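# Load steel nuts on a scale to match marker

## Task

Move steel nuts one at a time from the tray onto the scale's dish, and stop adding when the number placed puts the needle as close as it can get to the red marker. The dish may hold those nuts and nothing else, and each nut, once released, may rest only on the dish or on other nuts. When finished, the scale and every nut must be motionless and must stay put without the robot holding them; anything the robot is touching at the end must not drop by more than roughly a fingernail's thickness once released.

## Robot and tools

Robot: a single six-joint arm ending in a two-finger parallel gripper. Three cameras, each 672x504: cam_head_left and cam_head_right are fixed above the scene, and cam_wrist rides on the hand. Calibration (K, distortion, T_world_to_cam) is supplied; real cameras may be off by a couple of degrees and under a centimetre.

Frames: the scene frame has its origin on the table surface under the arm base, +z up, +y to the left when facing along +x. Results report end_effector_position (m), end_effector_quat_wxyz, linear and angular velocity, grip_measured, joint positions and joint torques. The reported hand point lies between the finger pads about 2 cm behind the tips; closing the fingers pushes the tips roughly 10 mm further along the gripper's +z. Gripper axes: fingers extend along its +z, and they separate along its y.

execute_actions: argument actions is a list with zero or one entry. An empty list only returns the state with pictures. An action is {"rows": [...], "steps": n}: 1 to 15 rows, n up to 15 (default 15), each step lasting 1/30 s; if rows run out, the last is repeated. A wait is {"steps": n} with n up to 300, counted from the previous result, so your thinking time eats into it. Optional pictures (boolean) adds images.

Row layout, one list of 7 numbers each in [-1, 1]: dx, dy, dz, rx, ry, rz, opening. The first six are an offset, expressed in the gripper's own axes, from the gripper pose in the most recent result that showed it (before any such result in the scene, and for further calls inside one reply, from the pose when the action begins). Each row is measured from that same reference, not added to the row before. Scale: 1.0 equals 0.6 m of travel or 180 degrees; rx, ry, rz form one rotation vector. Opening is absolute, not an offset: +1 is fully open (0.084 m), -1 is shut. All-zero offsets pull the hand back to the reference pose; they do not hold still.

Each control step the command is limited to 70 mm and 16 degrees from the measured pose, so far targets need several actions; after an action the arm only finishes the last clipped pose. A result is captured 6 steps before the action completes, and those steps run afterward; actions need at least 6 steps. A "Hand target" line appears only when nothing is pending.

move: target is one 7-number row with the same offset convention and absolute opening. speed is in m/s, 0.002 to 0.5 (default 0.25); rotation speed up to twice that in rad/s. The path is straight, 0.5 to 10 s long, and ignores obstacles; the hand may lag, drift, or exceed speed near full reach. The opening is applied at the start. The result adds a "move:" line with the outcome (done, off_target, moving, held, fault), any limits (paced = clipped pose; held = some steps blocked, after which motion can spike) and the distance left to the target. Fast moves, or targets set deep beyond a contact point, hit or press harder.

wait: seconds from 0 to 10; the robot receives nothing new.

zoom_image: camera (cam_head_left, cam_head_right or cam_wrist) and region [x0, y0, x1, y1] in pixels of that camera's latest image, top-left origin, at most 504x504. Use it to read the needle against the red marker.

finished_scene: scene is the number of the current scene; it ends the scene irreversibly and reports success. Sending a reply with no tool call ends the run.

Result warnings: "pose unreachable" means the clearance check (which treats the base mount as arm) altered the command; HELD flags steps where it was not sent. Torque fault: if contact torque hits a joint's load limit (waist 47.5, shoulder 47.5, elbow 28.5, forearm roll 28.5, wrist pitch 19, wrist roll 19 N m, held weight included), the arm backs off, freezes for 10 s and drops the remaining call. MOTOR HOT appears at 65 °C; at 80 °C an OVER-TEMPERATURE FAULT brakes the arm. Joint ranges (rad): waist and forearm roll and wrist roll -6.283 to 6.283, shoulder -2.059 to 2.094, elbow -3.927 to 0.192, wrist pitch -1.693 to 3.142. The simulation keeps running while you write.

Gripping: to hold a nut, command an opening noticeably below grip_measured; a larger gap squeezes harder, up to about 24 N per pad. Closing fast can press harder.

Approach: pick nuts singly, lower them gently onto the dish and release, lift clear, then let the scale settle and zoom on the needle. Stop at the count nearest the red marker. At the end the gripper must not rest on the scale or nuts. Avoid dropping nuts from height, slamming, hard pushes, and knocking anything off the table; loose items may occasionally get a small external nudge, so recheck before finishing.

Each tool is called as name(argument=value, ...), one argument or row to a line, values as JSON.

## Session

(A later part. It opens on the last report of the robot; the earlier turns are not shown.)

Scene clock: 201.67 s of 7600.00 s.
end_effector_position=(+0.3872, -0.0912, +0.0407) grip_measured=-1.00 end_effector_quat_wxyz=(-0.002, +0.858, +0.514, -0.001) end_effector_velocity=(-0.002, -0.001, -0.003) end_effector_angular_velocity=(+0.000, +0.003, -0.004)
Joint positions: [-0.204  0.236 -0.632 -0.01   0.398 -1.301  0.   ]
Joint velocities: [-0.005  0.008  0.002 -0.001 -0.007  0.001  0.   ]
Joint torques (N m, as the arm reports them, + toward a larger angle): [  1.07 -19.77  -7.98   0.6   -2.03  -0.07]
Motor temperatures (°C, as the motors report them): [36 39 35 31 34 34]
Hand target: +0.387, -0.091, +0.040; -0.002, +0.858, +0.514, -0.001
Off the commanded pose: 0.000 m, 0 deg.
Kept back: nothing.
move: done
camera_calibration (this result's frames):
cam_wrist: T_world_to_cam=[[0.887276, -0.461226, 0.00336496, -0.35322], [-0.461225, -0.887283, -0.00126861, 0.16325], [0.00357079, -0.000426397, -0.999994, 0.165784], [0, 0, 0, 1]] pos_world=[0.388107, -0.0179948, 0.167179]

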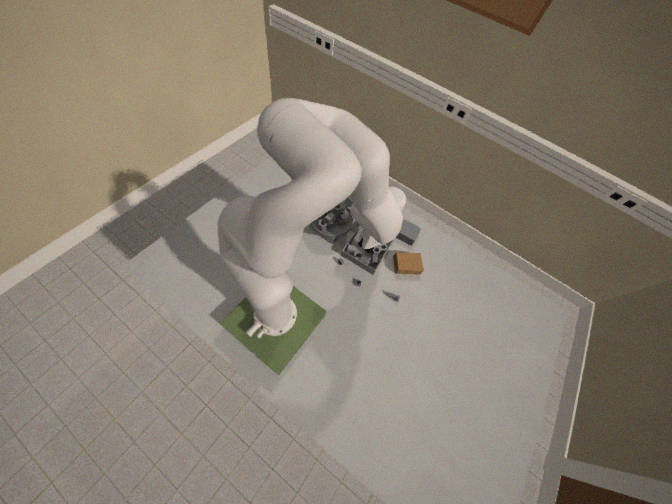

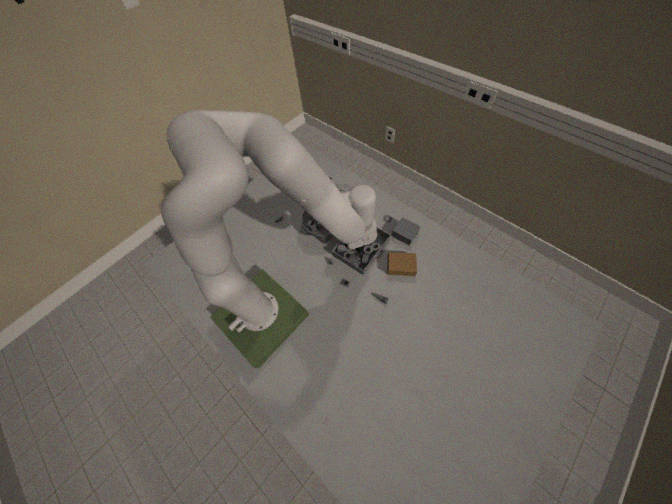

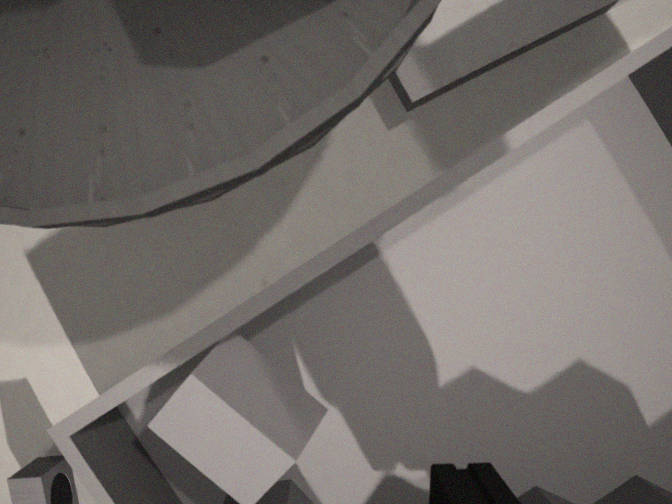

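move(
  target=[0.01, 0.037, 0.005, 0, 0, 0, -1],
  speed=0.025,
)

move(
  target=[0, -0.005, -0.06, 0, 0, 0, -1],
  speed=0.1,
)

Scene clock: 203.17 s of 7600.00 s.
end_effector_position=(+0.4093, -0.0964, +0.0376) grip_measured=-1.00 end_effector_quat_wxyz=(-0.002, +0.858, +0.514, -0.001) end_effector_velocity=(+0.001, +0.000, -0.001) end_effector_angular_velocity=(+0.001, +0.003, +0.001)
Joint positions: [-0.204  0.298 -0.718 -0.009  0.421 -1.302  0.   ]
Joint velocities: [ 0.001  0.008 -0.007  0.     0.002 -0.     0.   ]
Joint torques (N m, as the arm reports them, + toward a larger angle): [  0.62 -21.97  -8.92   0.54  -2.83  -0.22]
Motor temperatures (°C, as the motors report them): [36 39 35 31 34 34]
Hand target: +0.410, -0.096, +0.038; -0.002, +0.858, +0.514, -0.001
Off the commanded pose: 0.000 m, 0 deg.
Kept back: nothing.
move: done
camera_calibration (this result's frames):
cam_wrist: T_world_to_cam=[[0.887263, -0.461252, 0.00332075, -0.375291], [-0.46125, -0.887269, -0.00121011, 0.168851], [0.00350457, -0.000458006, -0.999994, 0.162657], [0, 0, 0, 1]] pos_world=[0.410295, -0.0232124, 0.164107]

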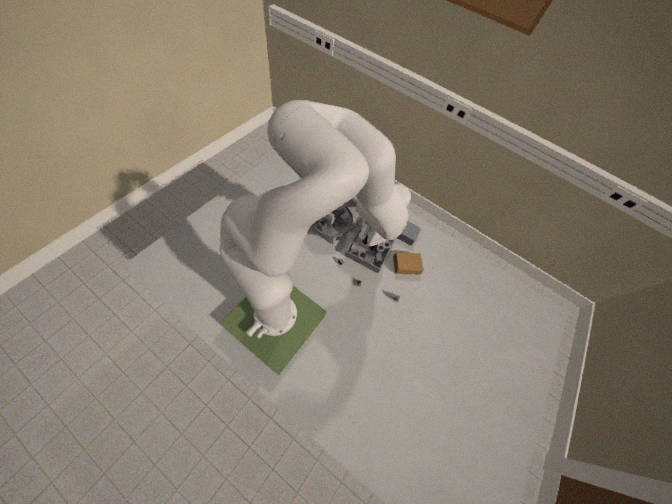

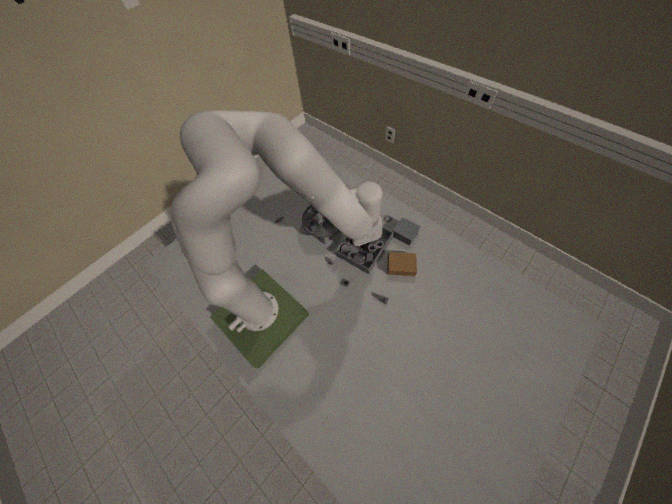

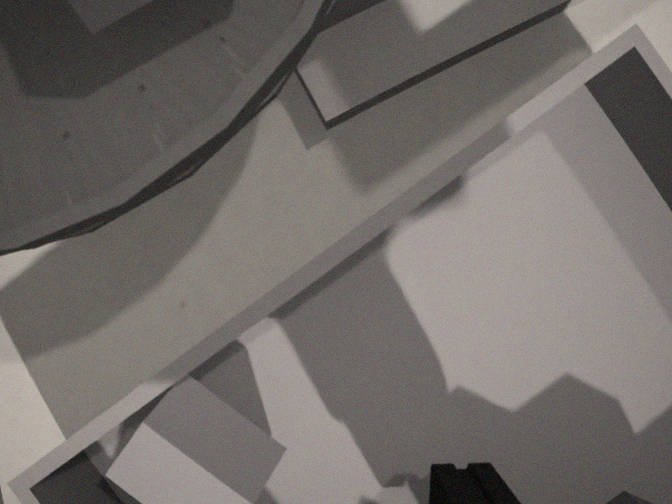

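Scene clock: 204.03 s of 7600.00 s.
end_effector_position=(+0.4067, -0.0951, +0.0733) grip_measured=-1.00 end_effector_quat_wxyz=(-0.002, +0.858, +0.514, -0.002) end_effector_velocity=(+0.000, +0.000, +0.003) end_effector_angular_velocity=(-0.000, -0.001, -0.000)
Joint positions: [-0.202  0.186 -0.704 -0.008  0.521 -1.301  0.   ]
Joint velocities: [ 0.    -0.008  0.     0.     0.006  0.     0.   ]
Joint torques (N m, as the arm reports them, + toward a larger angle): [  1.03 -20.01  -8.7    0.48  -1.96   0.04]
Motor temperatures (°C, as the motors report them): [36 39 35 31 34 34]
Hand target: +0.407, -0.095, +0.074; -0.002, +0.858, +0.514, -0.001
Off the commanded pose: 0.000 m, 0 deg.
Kept back: nothing.
move: done
camera_calibration (this result's frames):
cam_wrist: T_world_to_cam=[[0.887216, -0.461346, 0.00289658, -0.372397], [-0.461345, -0.88722, -0.000896108, 0.168827], [0.00298332, -0.000541283, -0.999995, 0.198486], [0, 0, 0, 1]] pos_world=[0.407692, -0.0219101, 0.199715]

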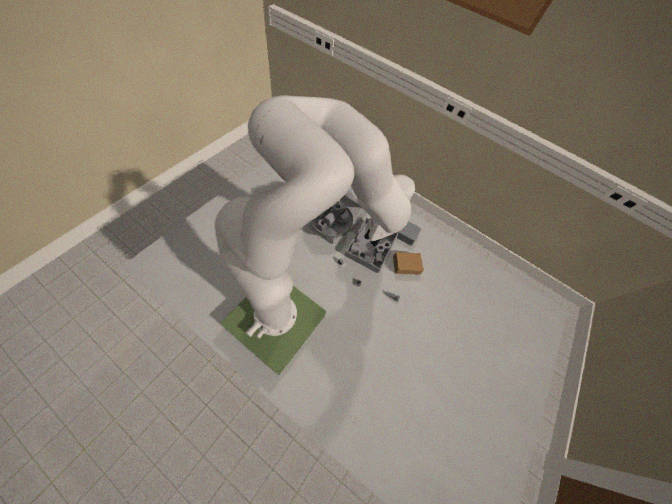

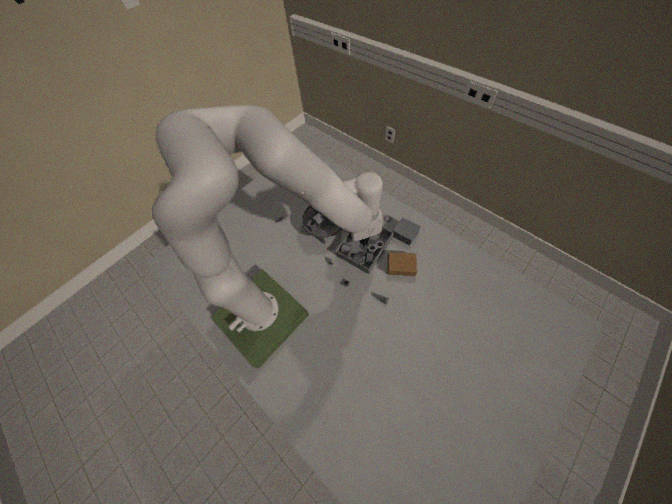

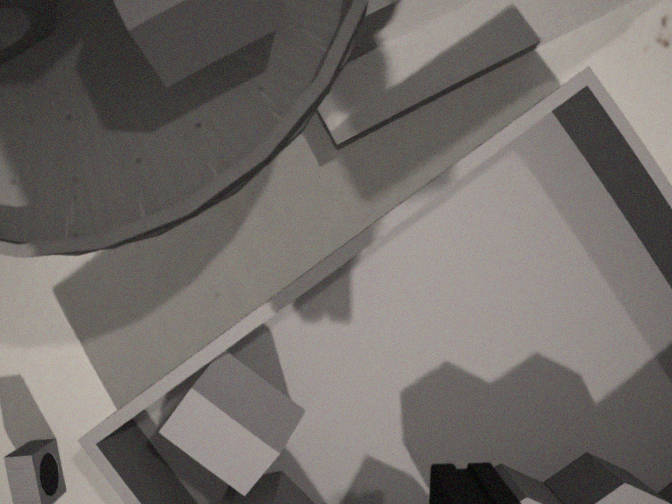

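move(
  target=[-0.069, -0.0235, -0.06, 0, 0, 0.344, -0.14],
  speed=0.4,
)

Scene clock: 206.20 s of 7600.00 s.
end_effector_position=(+0.3747, -0.1248, +0.1092) grip_measured=-0.15 end_effector_quat_wxyz=(-0.001, +1.000, -0.000, -0.002) end_effector_velocity=(-0.000, -0.000, +0.001) end_effector_angular_velocity=(-0.003, -0.001, -0.010)
Joint positions: [-0.293  0.022 -0.631 -0.006  0.611 -0.314  0.037]
Joint velocities: [ 0.    -0.003  0.001 -0.005  0.001  0.014 -0.   ]
Joint torques (N m, as the arm reports them, + toward a larger angle): [  1.17 -18.18  -9.39   0.78  -2.21   0.05]
Motor temperatures (°C, as the motors report them): [36 39 35 31 34 34]
Hand target: +0.375, -0.125, +0.109; -0.001, +1.000, -0.001, -0.002
Off the commanded pose: 0.000 m, 0 deg.
Kept back: nothing.
move: done
camera_calibration (this result's frames):
cam_wrist: T_world_to_cam=[[0.0114201, -0.99992, 0.0054991, -0.0972042], [-0.999929, -0.0114006, 0.00356244, 0.438407], [-0.00349946, -0.00553939, -0.999979, 0.236271], [0, 0, 0, 1]] pos_world=[0.440313, -0.0908895, 0.235239]

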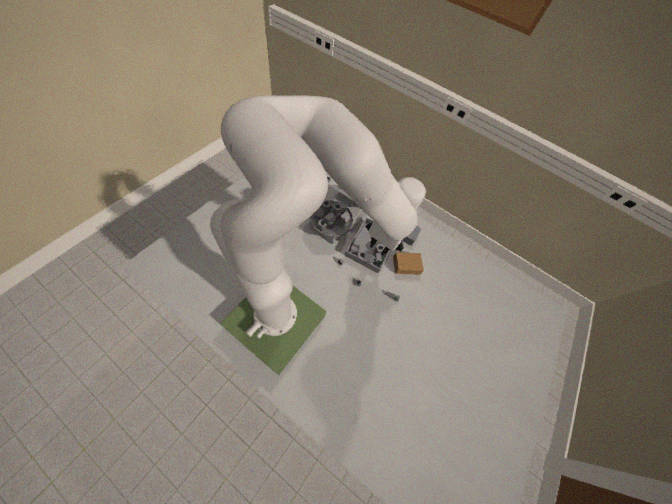

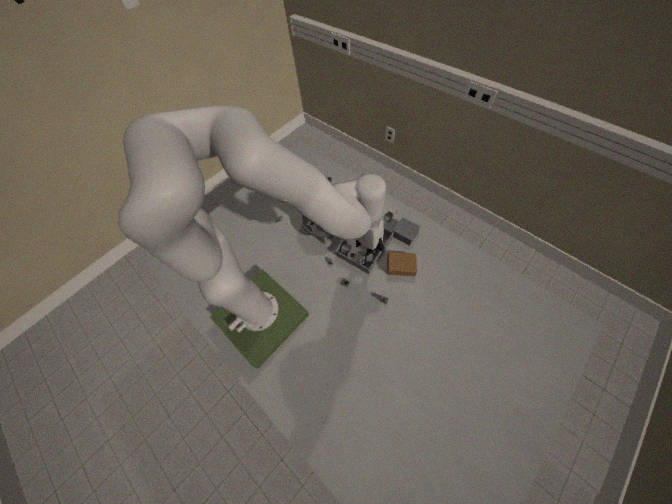

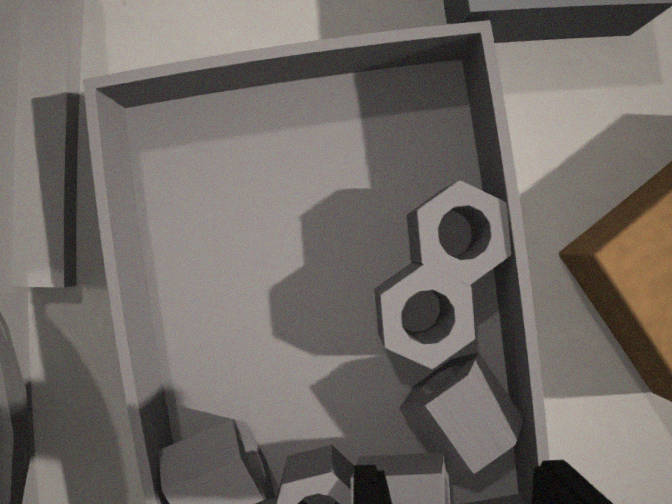

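zoom_image(
  camera="cam_wrist",
  region=[360, 160, 560, 360],
)

Region (360, 160, 560, 360) of cam_wrist's 672x504 image, scaled by 2.520, with more detail than that image has.

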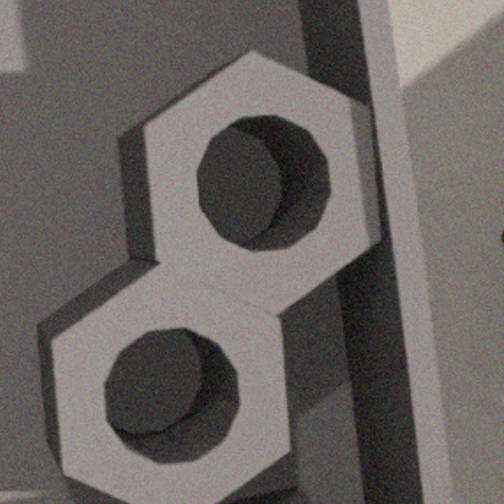

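move(
  target=[0.125, -0.0555, 0.057, 0, 0, 0.629, 0.48],
  speed=0.5,
)

Scene clock: 210.40 s of 7600.00 s.
end_effector_position=(+0.4497, -0.0919, +0.0749) grip_measured=+0.47 end_effector_quat_wxyz=(-0.001, -0.551, +0.835, +0.002) end_effector_velocity=(+0.000, +0.000, -0.000) end_effector_angular_velocity=(-0.006, +0.004, -0.008)
Joint positions: [-0.174  0.288 -0.863 -0.006  0.577  1.78   0.064]
Joint velocities: [ 0.002  0.002 -0.004 -0.012  0.004  0.021  0.   ]
Joint torques (N m, as the arm reports them, + toward a larger angle): [  0.76 -22.56  -9.14   0.72  -1.87  -0.02]
Motor temperatures (°C, as the motors report them): [36 39 35 31 34 34]
Hand target: +0.450, -0.092, +0.075; -0.001, -0.550, +0.835, +0.002
Off the commanded pose: 0.000 m, 0 deg.
Kept back: nothing.
move: done
camera_calibration (this result's frames):
cam_wrist: T_world_to_cam=[[-0.923657, 0.382986, 0.0133908, 0.482034], [0.383014, 0.923742, -0.000493069, -0.0218545], [-0.0125584, 0.00467342, -0.99991, 0.207448], [0, 0, 0, 1]] pos_world=[0.45621, -0.165394, 0.200964]

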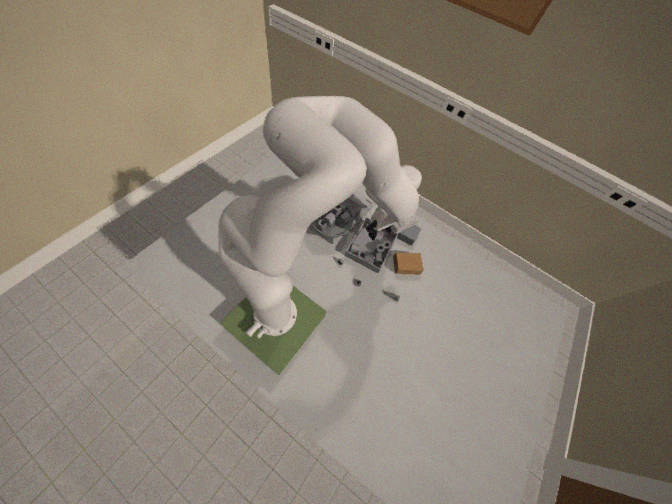

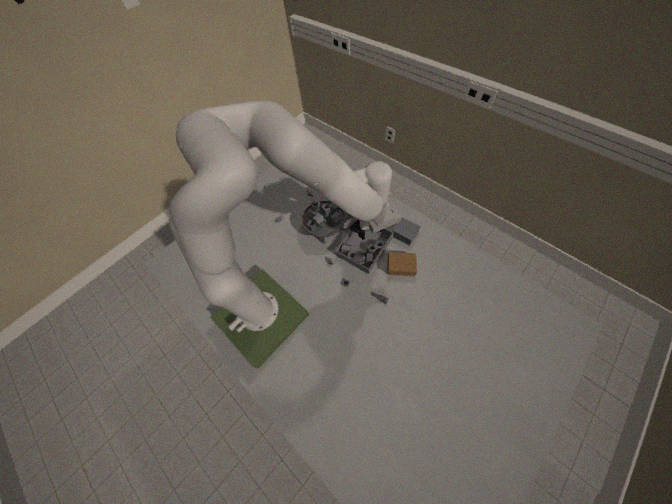

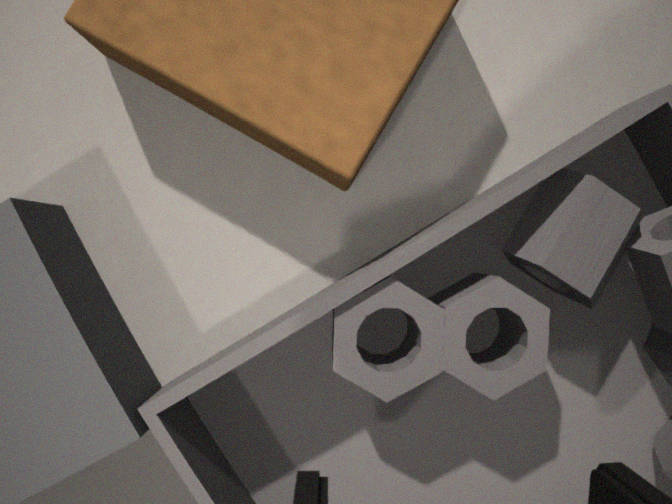

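move(
  target=[0.005, 0, 0.06, 0, 0, 0, 0.48],
  speed=0.08,
)

move(
  target=[0.037, 0, 0.0, 0, 0, 0, 0.48],
  speed=0.04,
)

Scene clock: 211.53 s of 7600.00 s.
end_effector_position=(+0.4486, -0.0944, +0.0393) grip_measured=+0.47 end_effector_quat_wxyz=(-0.001, -0.551, +0.835, +0.002) end_effector_velocity=(-0.001, -0.000, -0.003) end_effector_angular_velocity=(+0.000, +0.002, -0.000)
Joint positions: [-0.18   0.381 -0.863 -0.007  0.484  1.774  0.064]
Joint velocities: [-0.     0.007 -0.     0.    -0.005 -0.    -0.   ]
Joint torques (N m, as the arm reports them, + toward a larger angle): [  0.55 -23.52  -8.47   0.36  -2.08  -0.03]
Motor temperatures (°C, as the motors report them): [36 39 35 31 34 34]
Hand target: +0.448, -0.094, +0.039; -0.001, -0.551, +0.835, +0.002
Off the commanded pose: 0.000 m, 0 deg.
Kept back: nothing.
move: done
camera_calibration (this result's frames):
cam_wrist: T_world_to_cam=[[-0.923711, 0.382876, 0.0128331, 0.482523], [0.382905, 0.923788, -0.000195574, -0.0190254], [-0.0119299, 0.00473321, -0.999918, 0.171597], [0, 0, 0, 1]] pos_world=[0.455044, -0.167983, 0.165387]

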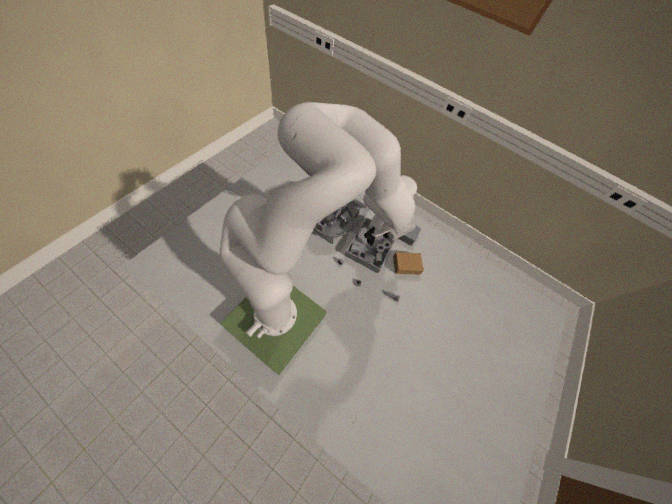

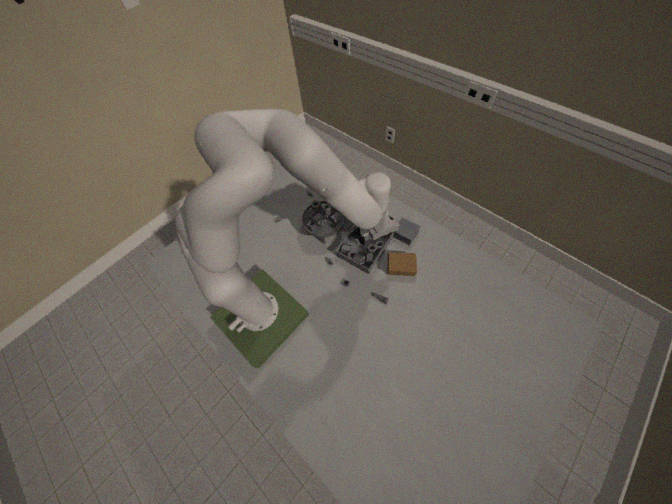

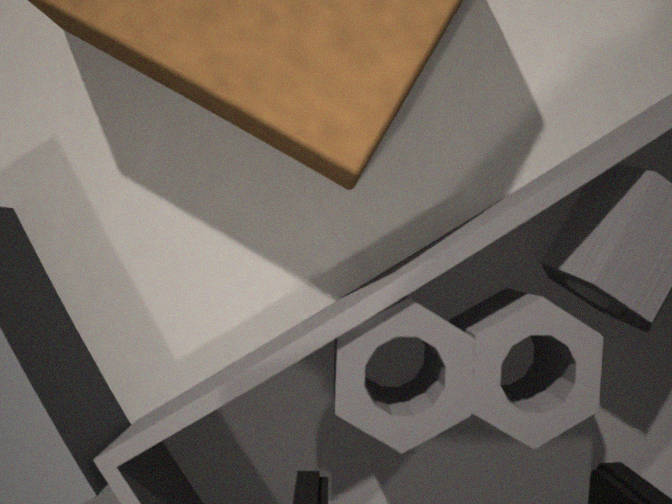

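Scene clock: 212.43 s of 7600.00 s.
end_effector_position=(+0.4399, -0.1146, +0.0393) grip_measured=+0.47 end_effector_quat_wxyz=(-0.001, -0.551, +0.835, +0.002) end_effector_velocity=(+0.000, -0.001, +0.000) end_effector_angular_velocity=(+0.000, -0.002, +0.001)
Joint positions: [-0.228  0.372 -0.847 -0.006  0.477  1.727  0.064]
Joint velocities: [-0.003 -0.001  0.     0.001 -0.001 -0.005  0.   ]
Joint torques (N m, as the arm reports them, + toward a larger angle): [  0.77 -22.97  -8.55   0.34  -1.94  -0.02]
Motor temperatures (°C, as the motors report them): [36 39 35 31 34 34]
Hand target: +0.440, -0.115, +0.039; -0.001, -0.551, +0.835, +0.002
Off the commanded pose: 0.000 m, 0 deg.
Kept back: nothing.
move: done
camera_calibration (this result's frames):
cam_wrist: T_world_to_cam=[[-0.923735, 0.382816, 0.0128809, 0.482176], [0.382847, 0.923812, -0.00006433, 0.00292764], [-0.0119241, 0.00487198, -0.999917, 0.171558], [0, 0, 0, 1]] pos_world=[0.446328, -0.188125, 0.165334]

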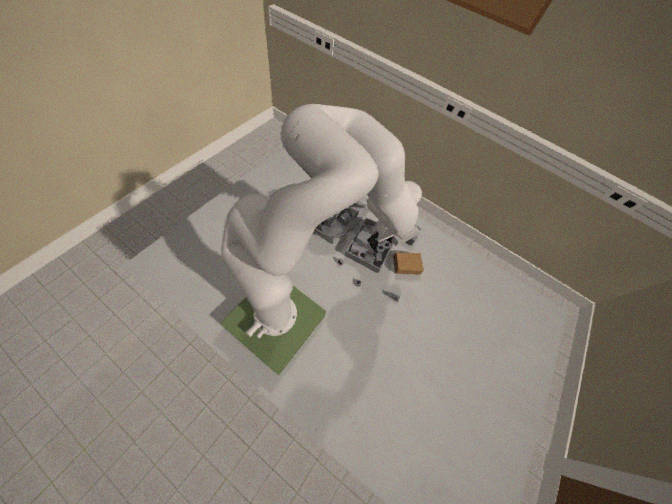

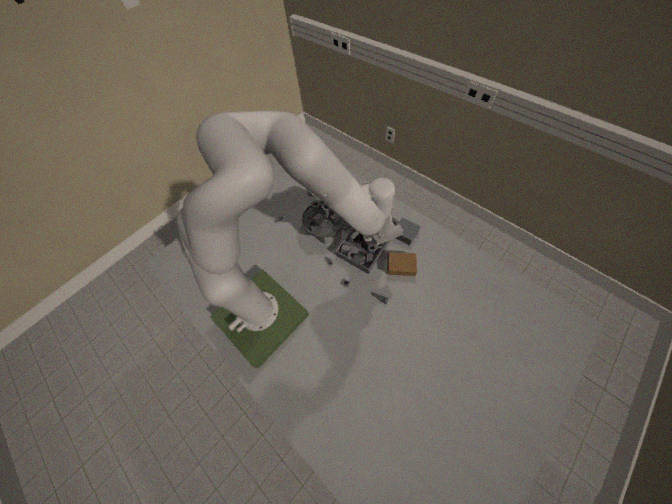

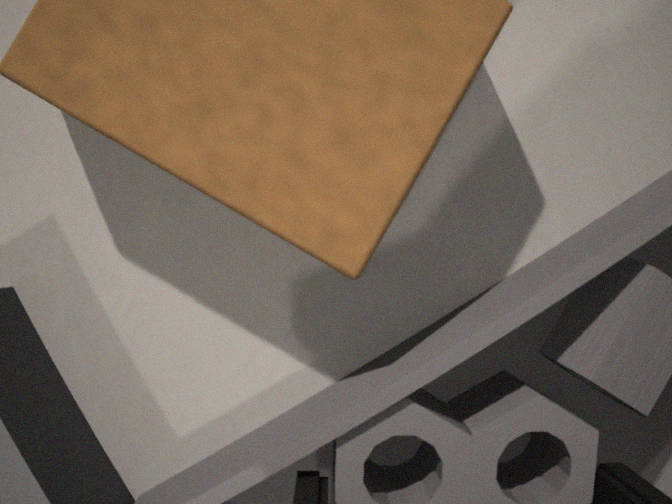

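execute_actions(
  actions=[
    {"rows": [[0.001,0,0.002,0,0,0,0.45],[0.002,0,0.004,0,0,0,0.43],[0.003,0,0.006,0,0,0,0.42],[0.003,0,0.007,0,0,0,0.41],[0.003,0,0.007,0,0,0,0.4],[0.003,0,0.007,0,0,0,0.38],[0.003,0,0.007,0,0,0,0.35],[0.003,0,0.007,0,0,0,0.3],[0.003,0,0.007,0,0,0,0.25],[0.003,0,0.007,0,0,0,0.2],[0.003,0,0.007,0,0,0,0.1]], "steps": 15},
  ],
)

move(
  target=[0, 0, -0.003, 0, 0, 0, 0.05],
  speed=0.01,
)

Scene clock: 213.17 s of 7600.00 s.
end_effector_position=(+0.4397, -0.1160, +0.0363) grip_measured=+0.35 end_effector_quat_wxyz=(-0.000, -0.551, +0.835, +0.002) end_effector_velocity=(+0.000, +0.001, -0.000) end_effector_angular_velocity=(+0.001, -0.002, +0.003)
Joint positions: [-0.231  0.38  -0.848 -0.006  0.468  1.723  0.059]
Joint velocities: [ 0.002  0.001  0.001  0.002 -0.003 -0.003 -0.   ]
Joint torques (N m, as the arm reports them, + toward a larger angle): [ -0.22 -19.94  -8.03   0.52  -2.59  -0.06]
Motor temperatures (°C, as the motors report them): [36 39 35 31 34 34]
Steps of this call (steps 1 to 13: nothing new was sent; steps 14 to 22: the first 9 steps of this action). Readings (end_effector_position):
14: (+0.4398, -0.1147, +0.0392)
15: (+0.4399, -0.1148, +0.0391)
17: (+0.4398, -0.1153, +0.0381)
21: (+0.4397, -0.1160, +0.0362)
22: the state above

Scene clock: 214.10 s of 7600.00 s.
end_effector_position=(+0.4391, -0.1160, +0.0371) grip_measured=+0.34 end_effector_quat_wxyz=(-0.001, -0.551, +0.835, +0.002) end_effector_velocity=(-0.000, -0.000, +0.002) end_effector_angular_velocity=(-0.000, +0.001, +0.001)
Joint positions: [-0.231  0.377 -0.847 -0.006  0.471  1.723  0.059]
Joint velocities: [-0.    -0.005  0.001 -0.002  0.005  0.    -0.   ]
Joint torques (N m, as the arm reports them, + toward a larger angle): [  0.02 -23.07  -8.53   0.57  -1.87   0.11]
Motor temperatures (°C, as the motors report them): [36 39 35 31 34 34]
Hand target: +0.440, -0.116, +0.038; -0.000, -0.551, +0.835, +0.002
Off your previous action's commanded pose: 0.001 m, 0 deg at its last step (step 6 of this call).
Off the commanded pose: 0.001 m, 0 deg.
Kept back: nothing.
move: done
camera_calibration (this result's frames):
cam_wrist: T_world_to_cam=[[-0.923797, 0.38266, 0.0130303, 0.482083], [0.382692, 0.923876, -0.0000370282, 0.00466705], [-0.0120526, 0.00495239, -0.999915, 0.169464], [0, 0, 0, 1]] pos_world=[0.445604, -0.189625, 0.163168]

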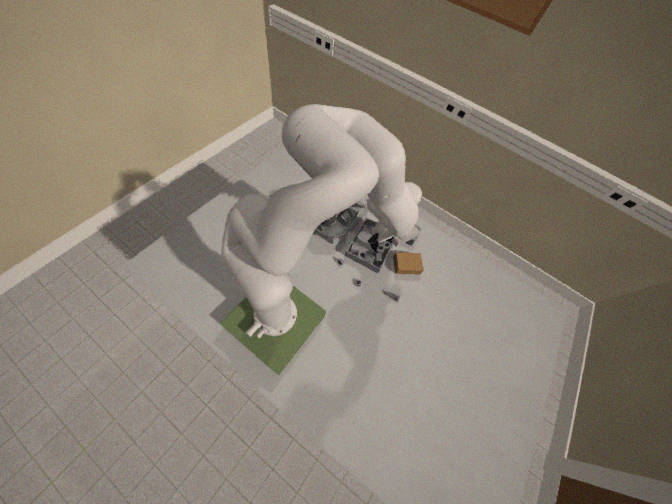

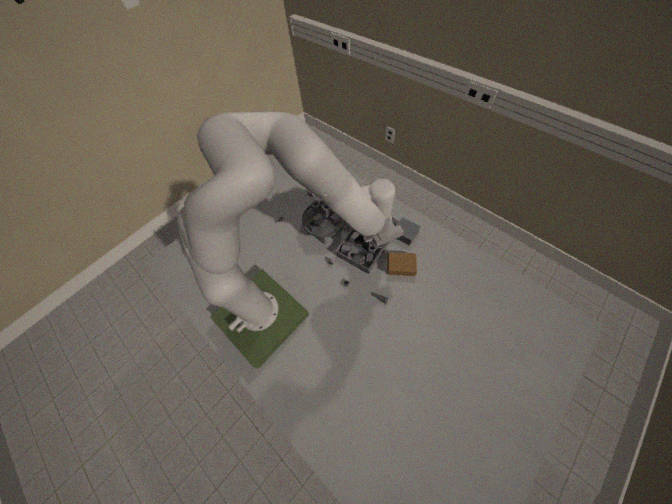

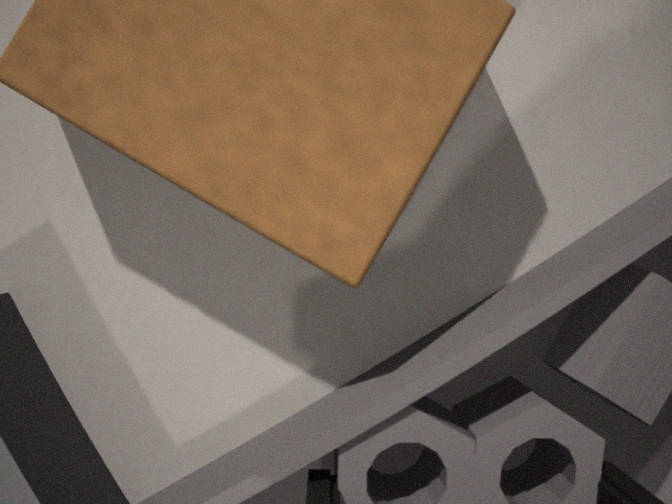

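move(
  target=[-0.042, 0, -0.002, 0, 0, 0, 0.05],
  speed=0.035,
)

Scene clock: 215.40 s of 7600.00 s.
end_effector_position=(+0.4490, -0.0932, +0.0383) grip_measured=+0.34 end_effector_quat_wxyz=(-0.001, -0.551, +0.835, +0.002) end_effector_velocity=(+0.000, +0.001, +0.001) end_effector_angular_velocity=(-0.001, -0.001, +0.000)
Joint positions: [-0.177  0.384 -0.864 -0.006  0.482  1.777  0.058]
Joint velocities: [ 0.003 -0.002  0.    -0.001  0.001  0.004 -0.   ]
Joint torques (N m, as the arm reports them, + toward a larger angle): [  0.88 -24.27  -9.     0.58  -2.17  -0.14]
Motor temperatures (°C, as the motors report them): [36 39 35 31 34 34]
Hand target: +0.449, -0.093, +0.038; -0.001, -0.551, +0.835, +0.002
Off the commanded pose: 0.000 m, 0 deg.
Kept back: nothing.
move: done
camera_calibration (this result's frames):
cam_wrist: T_world_to_cam=[[-0.92377, 0.382728, 0.0129971, 0.482452], [0.382757, 0.923849, -0.000209995, -0.020291], [-0.0120877, 0.00478074, -0.999916, 0.170703], [0, 0, 0, 1]] pos_world=[0.455505, -0.166718, 0.164413]

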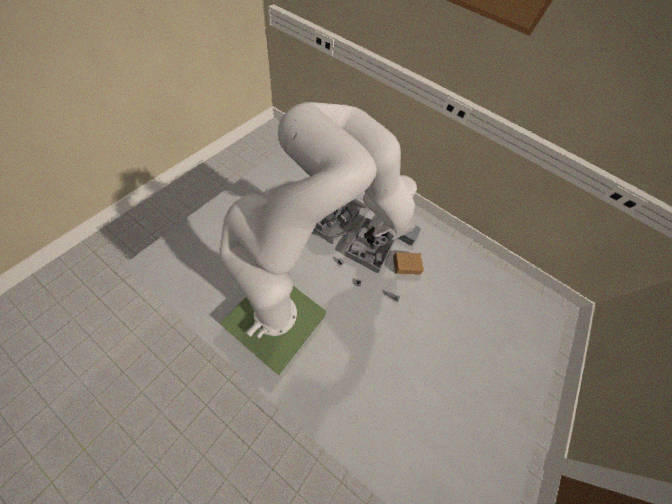

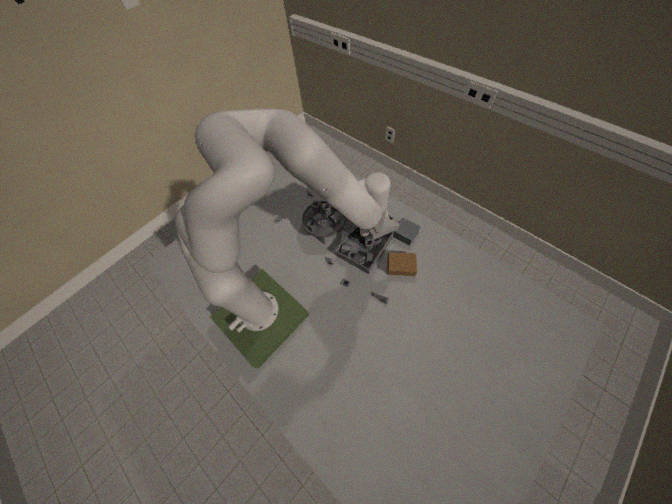

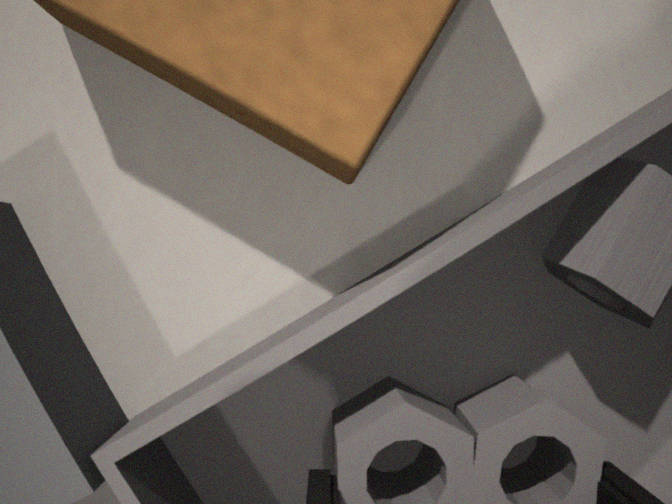

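execute_actions(
  actions=[
    {"rows": [[0,0,0.001,0,0,0,0.05],[0,0,0.002,0,0,0,0.05],[0,0,0.003,0,0,0,0.05],[0,0,0.003,0,0,0,0.1],[0,0,0.003,0,0,0,0.2],[0,0,0.003,0,0,0,0.3],[0,0,0.003,0,0,0,0.36],[0,0,0.003,0,0,0,0.42],[0,0,0.003,0,0,0,0.48],[0,0,0.003,0,0,0,0.48],[0,0,0.0,0,0,0,0.48],[0,0,-0.01,0,0,0,0.48],[0,0,-0.02,0,0,0,0.48],[0,0,-0.03,0,0,0,0.48],[0,0,-0.04,0,0,0,0.48]], "steps": 15},
  ],
)

move(
  target=[0.002, 0.072, 0.0, 0, 0, -0.333, -0.15],
  speed=0.4,
)

Scene clock: 216.40 s of 7600.00 s.
end_effector_position=(+0.4492, -0.0932, +0.0369) grip_measured=+0.39 end_effector_quat_wxyz=(-0.001, -0.551, +0.835, +0.002) end_effector_velocity=(-0.002, -0.000, -0.005) end_effector_angular_velocity=(+0.001, +0.006, -0.000)
Joint positions: [-0.178  0.388 -0.865 -0.007  0.478  1.777  0.061]
Joint velocities: [-0.002  0.01   0.002 -0.001 -0.007 -0.     0.065]
Joint torques (N m, as the arm reports them, + toward a larger angle): [  1.07 -24.26  -8.89   0.36  -2.19  -0.01]
Motor temperatures (°C, as the motors report them): [36 39 35 31 34 34]
Steps of this call (steps 1 to 21: nothing new was sent; steps 22 to 30: the first 9 steps of this action). Readings (end_effector_position):
22: (+0.4491, -0.0930, +0.0384)
23: (+0.4492, -0.0930, +0.0383)
25: (+0.4492, -0.0931, +0.0378)
29: (+0.4493, -0.0932, +0.0370)
30: the state above

Scene clock: 218.93 s of 7600.00 s.
end_effector_position=(+0.4091, -0.0773, +0.0609) grip_measured=-0.16 end_effector_quat_wxyz=(-0.000, +0.894, -0.448, -0.002) end_effector_velocity=(-0.001, +0.001, -0.000) end_effector_angular_velocity=(+0.006, +0.000, +0.010)
Joint positions: [-0.159  0.218 -0.698 -0.008  0.481  0.751  0.037]
Joint velocities: [-0.001 -0.001  0.002  0.012 -0.001 -0.022 -0.   ]
Joint torques (N m, as the arm reports them, + toward a larger angle): [  0.79 -20.25  -8.58   0.63  -2.01   0.06]
Motor temperatures (°C, as the motors report them): [36 39 35 31 34 34]
Hand target: +0.409, -0.077, +0.061; -0.000, +0.894, -0.448, -0.002
Off your previous action's commanded pose: 0.019 m, 0 deg at its last step (step 6 of this call).
Off the commanded pose: 0.000 m, 0 deg.
Kept back: nothing.
move: done
camera_calibration (this result's frames):
cam_wrist: T_world_to_cam=[[-0.794552, -0.607113, 0.0100476, 0.310016], [-0.607117, 0.794607, 0.00297982, 0.375081], [-0.00979296, -0.00373243, -0.999945, 0.191076], [0, 0, 0, 1]] pos_world=[0.475914, -0.109114, 0.186833]

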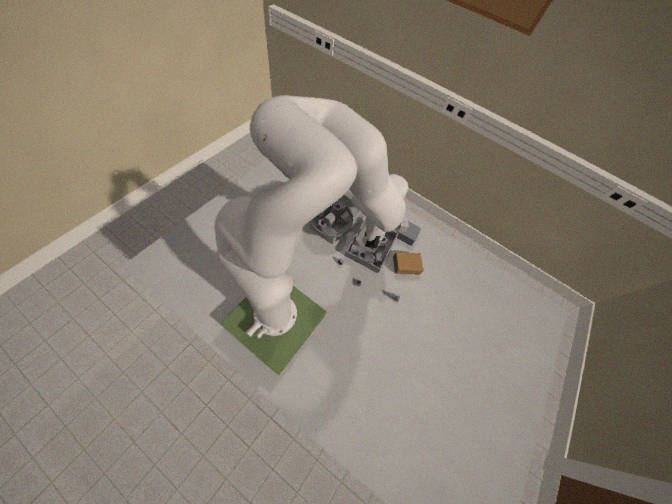

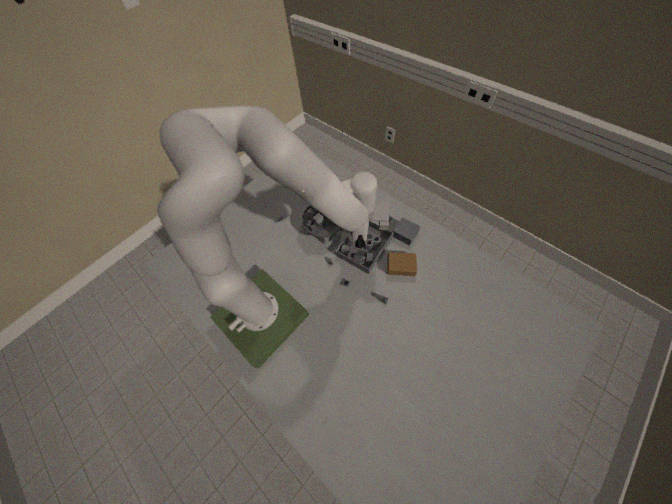

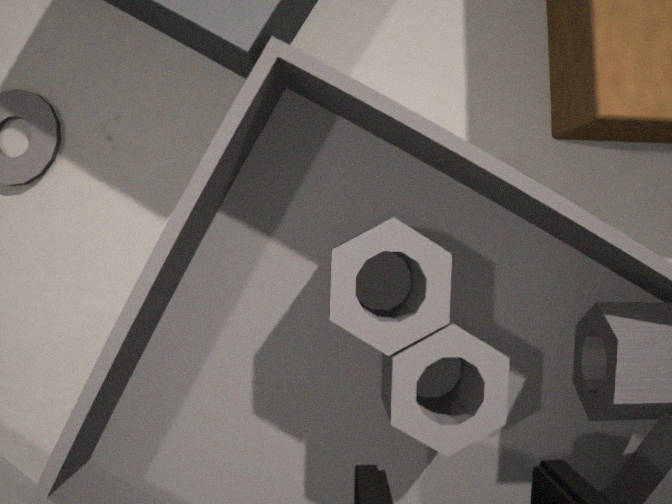

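move(
  target=[0.038, -0.0023, 0.0, 0, 0, 0, -0.15],
  speed=0.1,
)

move(
  target=[0, 0, 0.035, 0, 0, 0, -0.15],
  speed=0.035,
)

Scene clock: 219.97 s of 7600.00 s.
end_effector_position=(+0.4236, -0.0946, +0.0608) grip_measured=-0.16 end_effector_quat_wxyz=(-0.000, +0.894, -0.448, -0.002) end_effector_velocity=(+0.002, -0.001, +0.001) end_effector_angular_velocity=(-0.000, -0.002, +0.001)
Joint positions: [-0.192  0.263 -0.765 -0.007  0.504  0.718  0.037]
Joint velocities: [-0.002  0.003 -0.008  0.001  0.003 -0.003  0.   ]
Joint torques (N m, as the arm reports them, + toward a larger angle): [  0.97 -21.47  -8.43   0.22  -1.82  -0.05]
Motor temperatures (°C, as the motors report them): [36 39 35 31 34 34]
Hand target: +0.424, -0.095, +0.061; -0.000, +0.894, -0.448, -0.002
Off the commanded pose: 0.000 m, 0 deg.
Kept back: nothing.
move: done
camera_calibration (this result's frames):
cam_wrist: T_world_to_cam=[[-0.794529, -0.607143, 0.0100943, 0.311011], [-0.607146, 0.794585, 0.00310744, 0.397627], [-0.0099074, -0.00365973, -0.999944, 0.191089], [0, 0, 0, 1]] pos_world=[0.490418, -0.12642, 0.186703]

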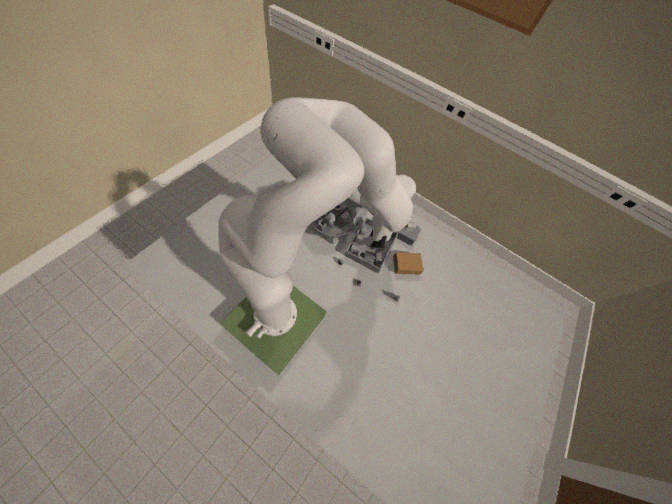

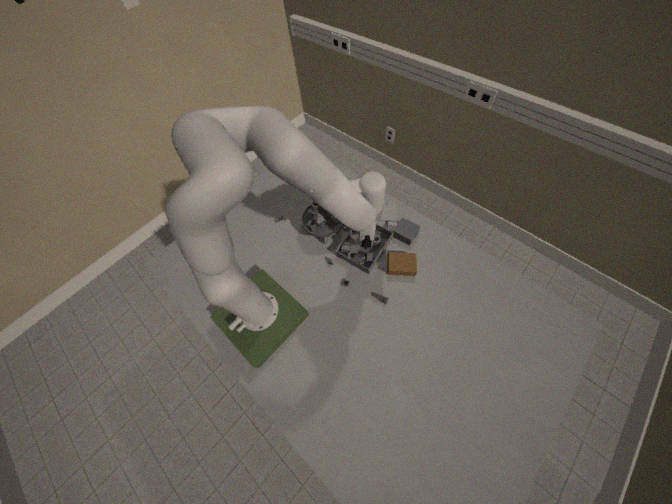

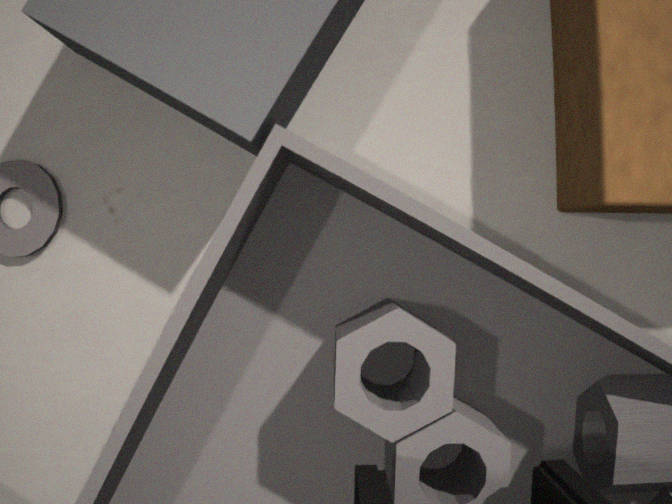

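Scene clock: 220.90 s of 7600.00 s.
end_effector_position=(+0.4236, -0.0945, +0.0400) grip_measured=-0.16 end_effector_quat_wxyz=(-0.000, +0.894, -0.448, -0.002) end_effector_velocity=(+0.000, -0.000, -0.001) end_effector_angular_velocity=(-0.000, -0.001, -0.002)
Joint positions: [-0.192  0.322 -0.768 -0.008  0.447  0.718  0.037]
Joint velocities: [-0.001  0.004 -0.001 -0.    -0.005  0.001 -0.   ]
Joint torques (N m, as the arm reports them, + toward a larger angle): [  1.07 -21.85  -8.04   0.56  -2.16  -0.02]
Motor temperatures (°C, as the motors report them): [36 39 35 31 34 34]
Hand target: +0.424, -0.094, +0.040; -0.000, +0.894, -0.448, -0.002
Off the commanded pose: 0.000 m, 0 deg.
Kept back: nothing.
move: done
camera_calibration (this result's frames):
cam_wrist: T_world_to_cam=[[-0.794496, -0.607189, 0.00985605, 0.311278], [-0.607193, 0.794549, 0.00299607, 0.397662], [-0.0096503, -0.00360415, -0.999947, 0.170253], [0, 0, 0, 1]] pos_world=[0.49041, -0.126344, 0.165984]

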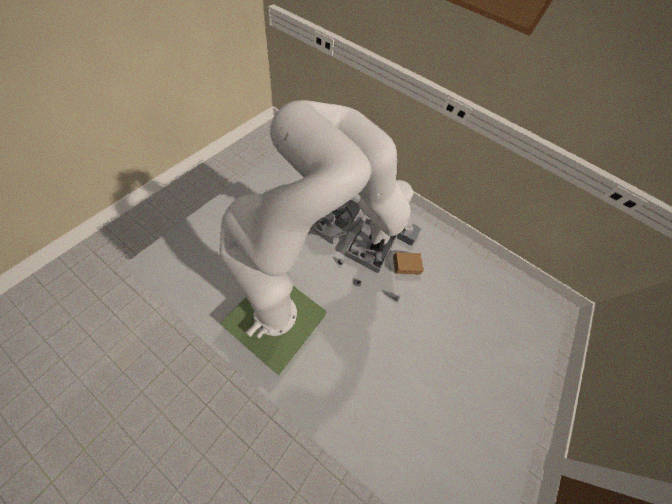

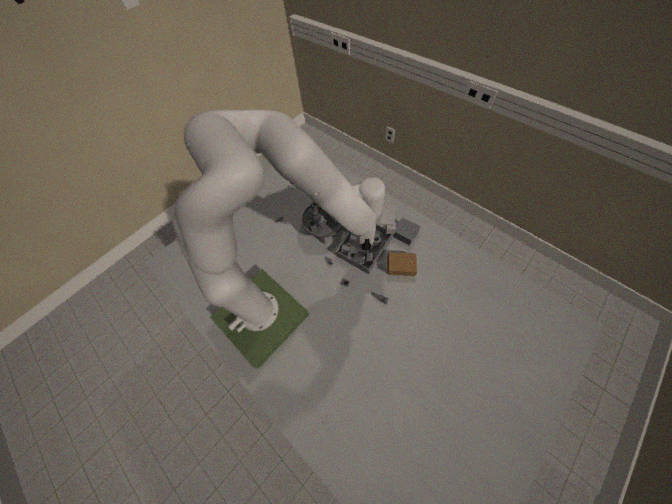

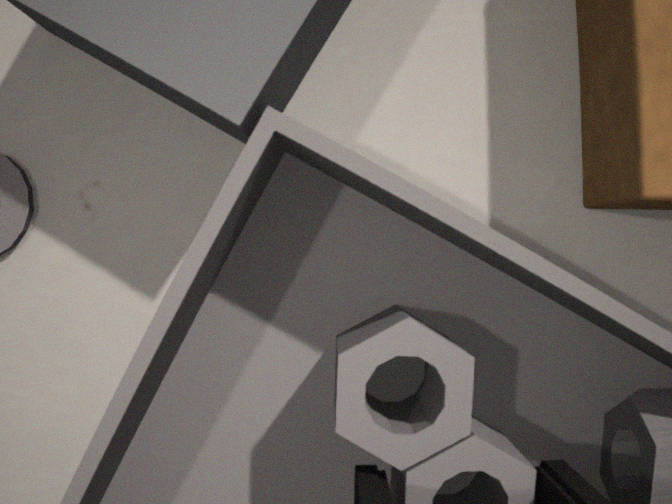

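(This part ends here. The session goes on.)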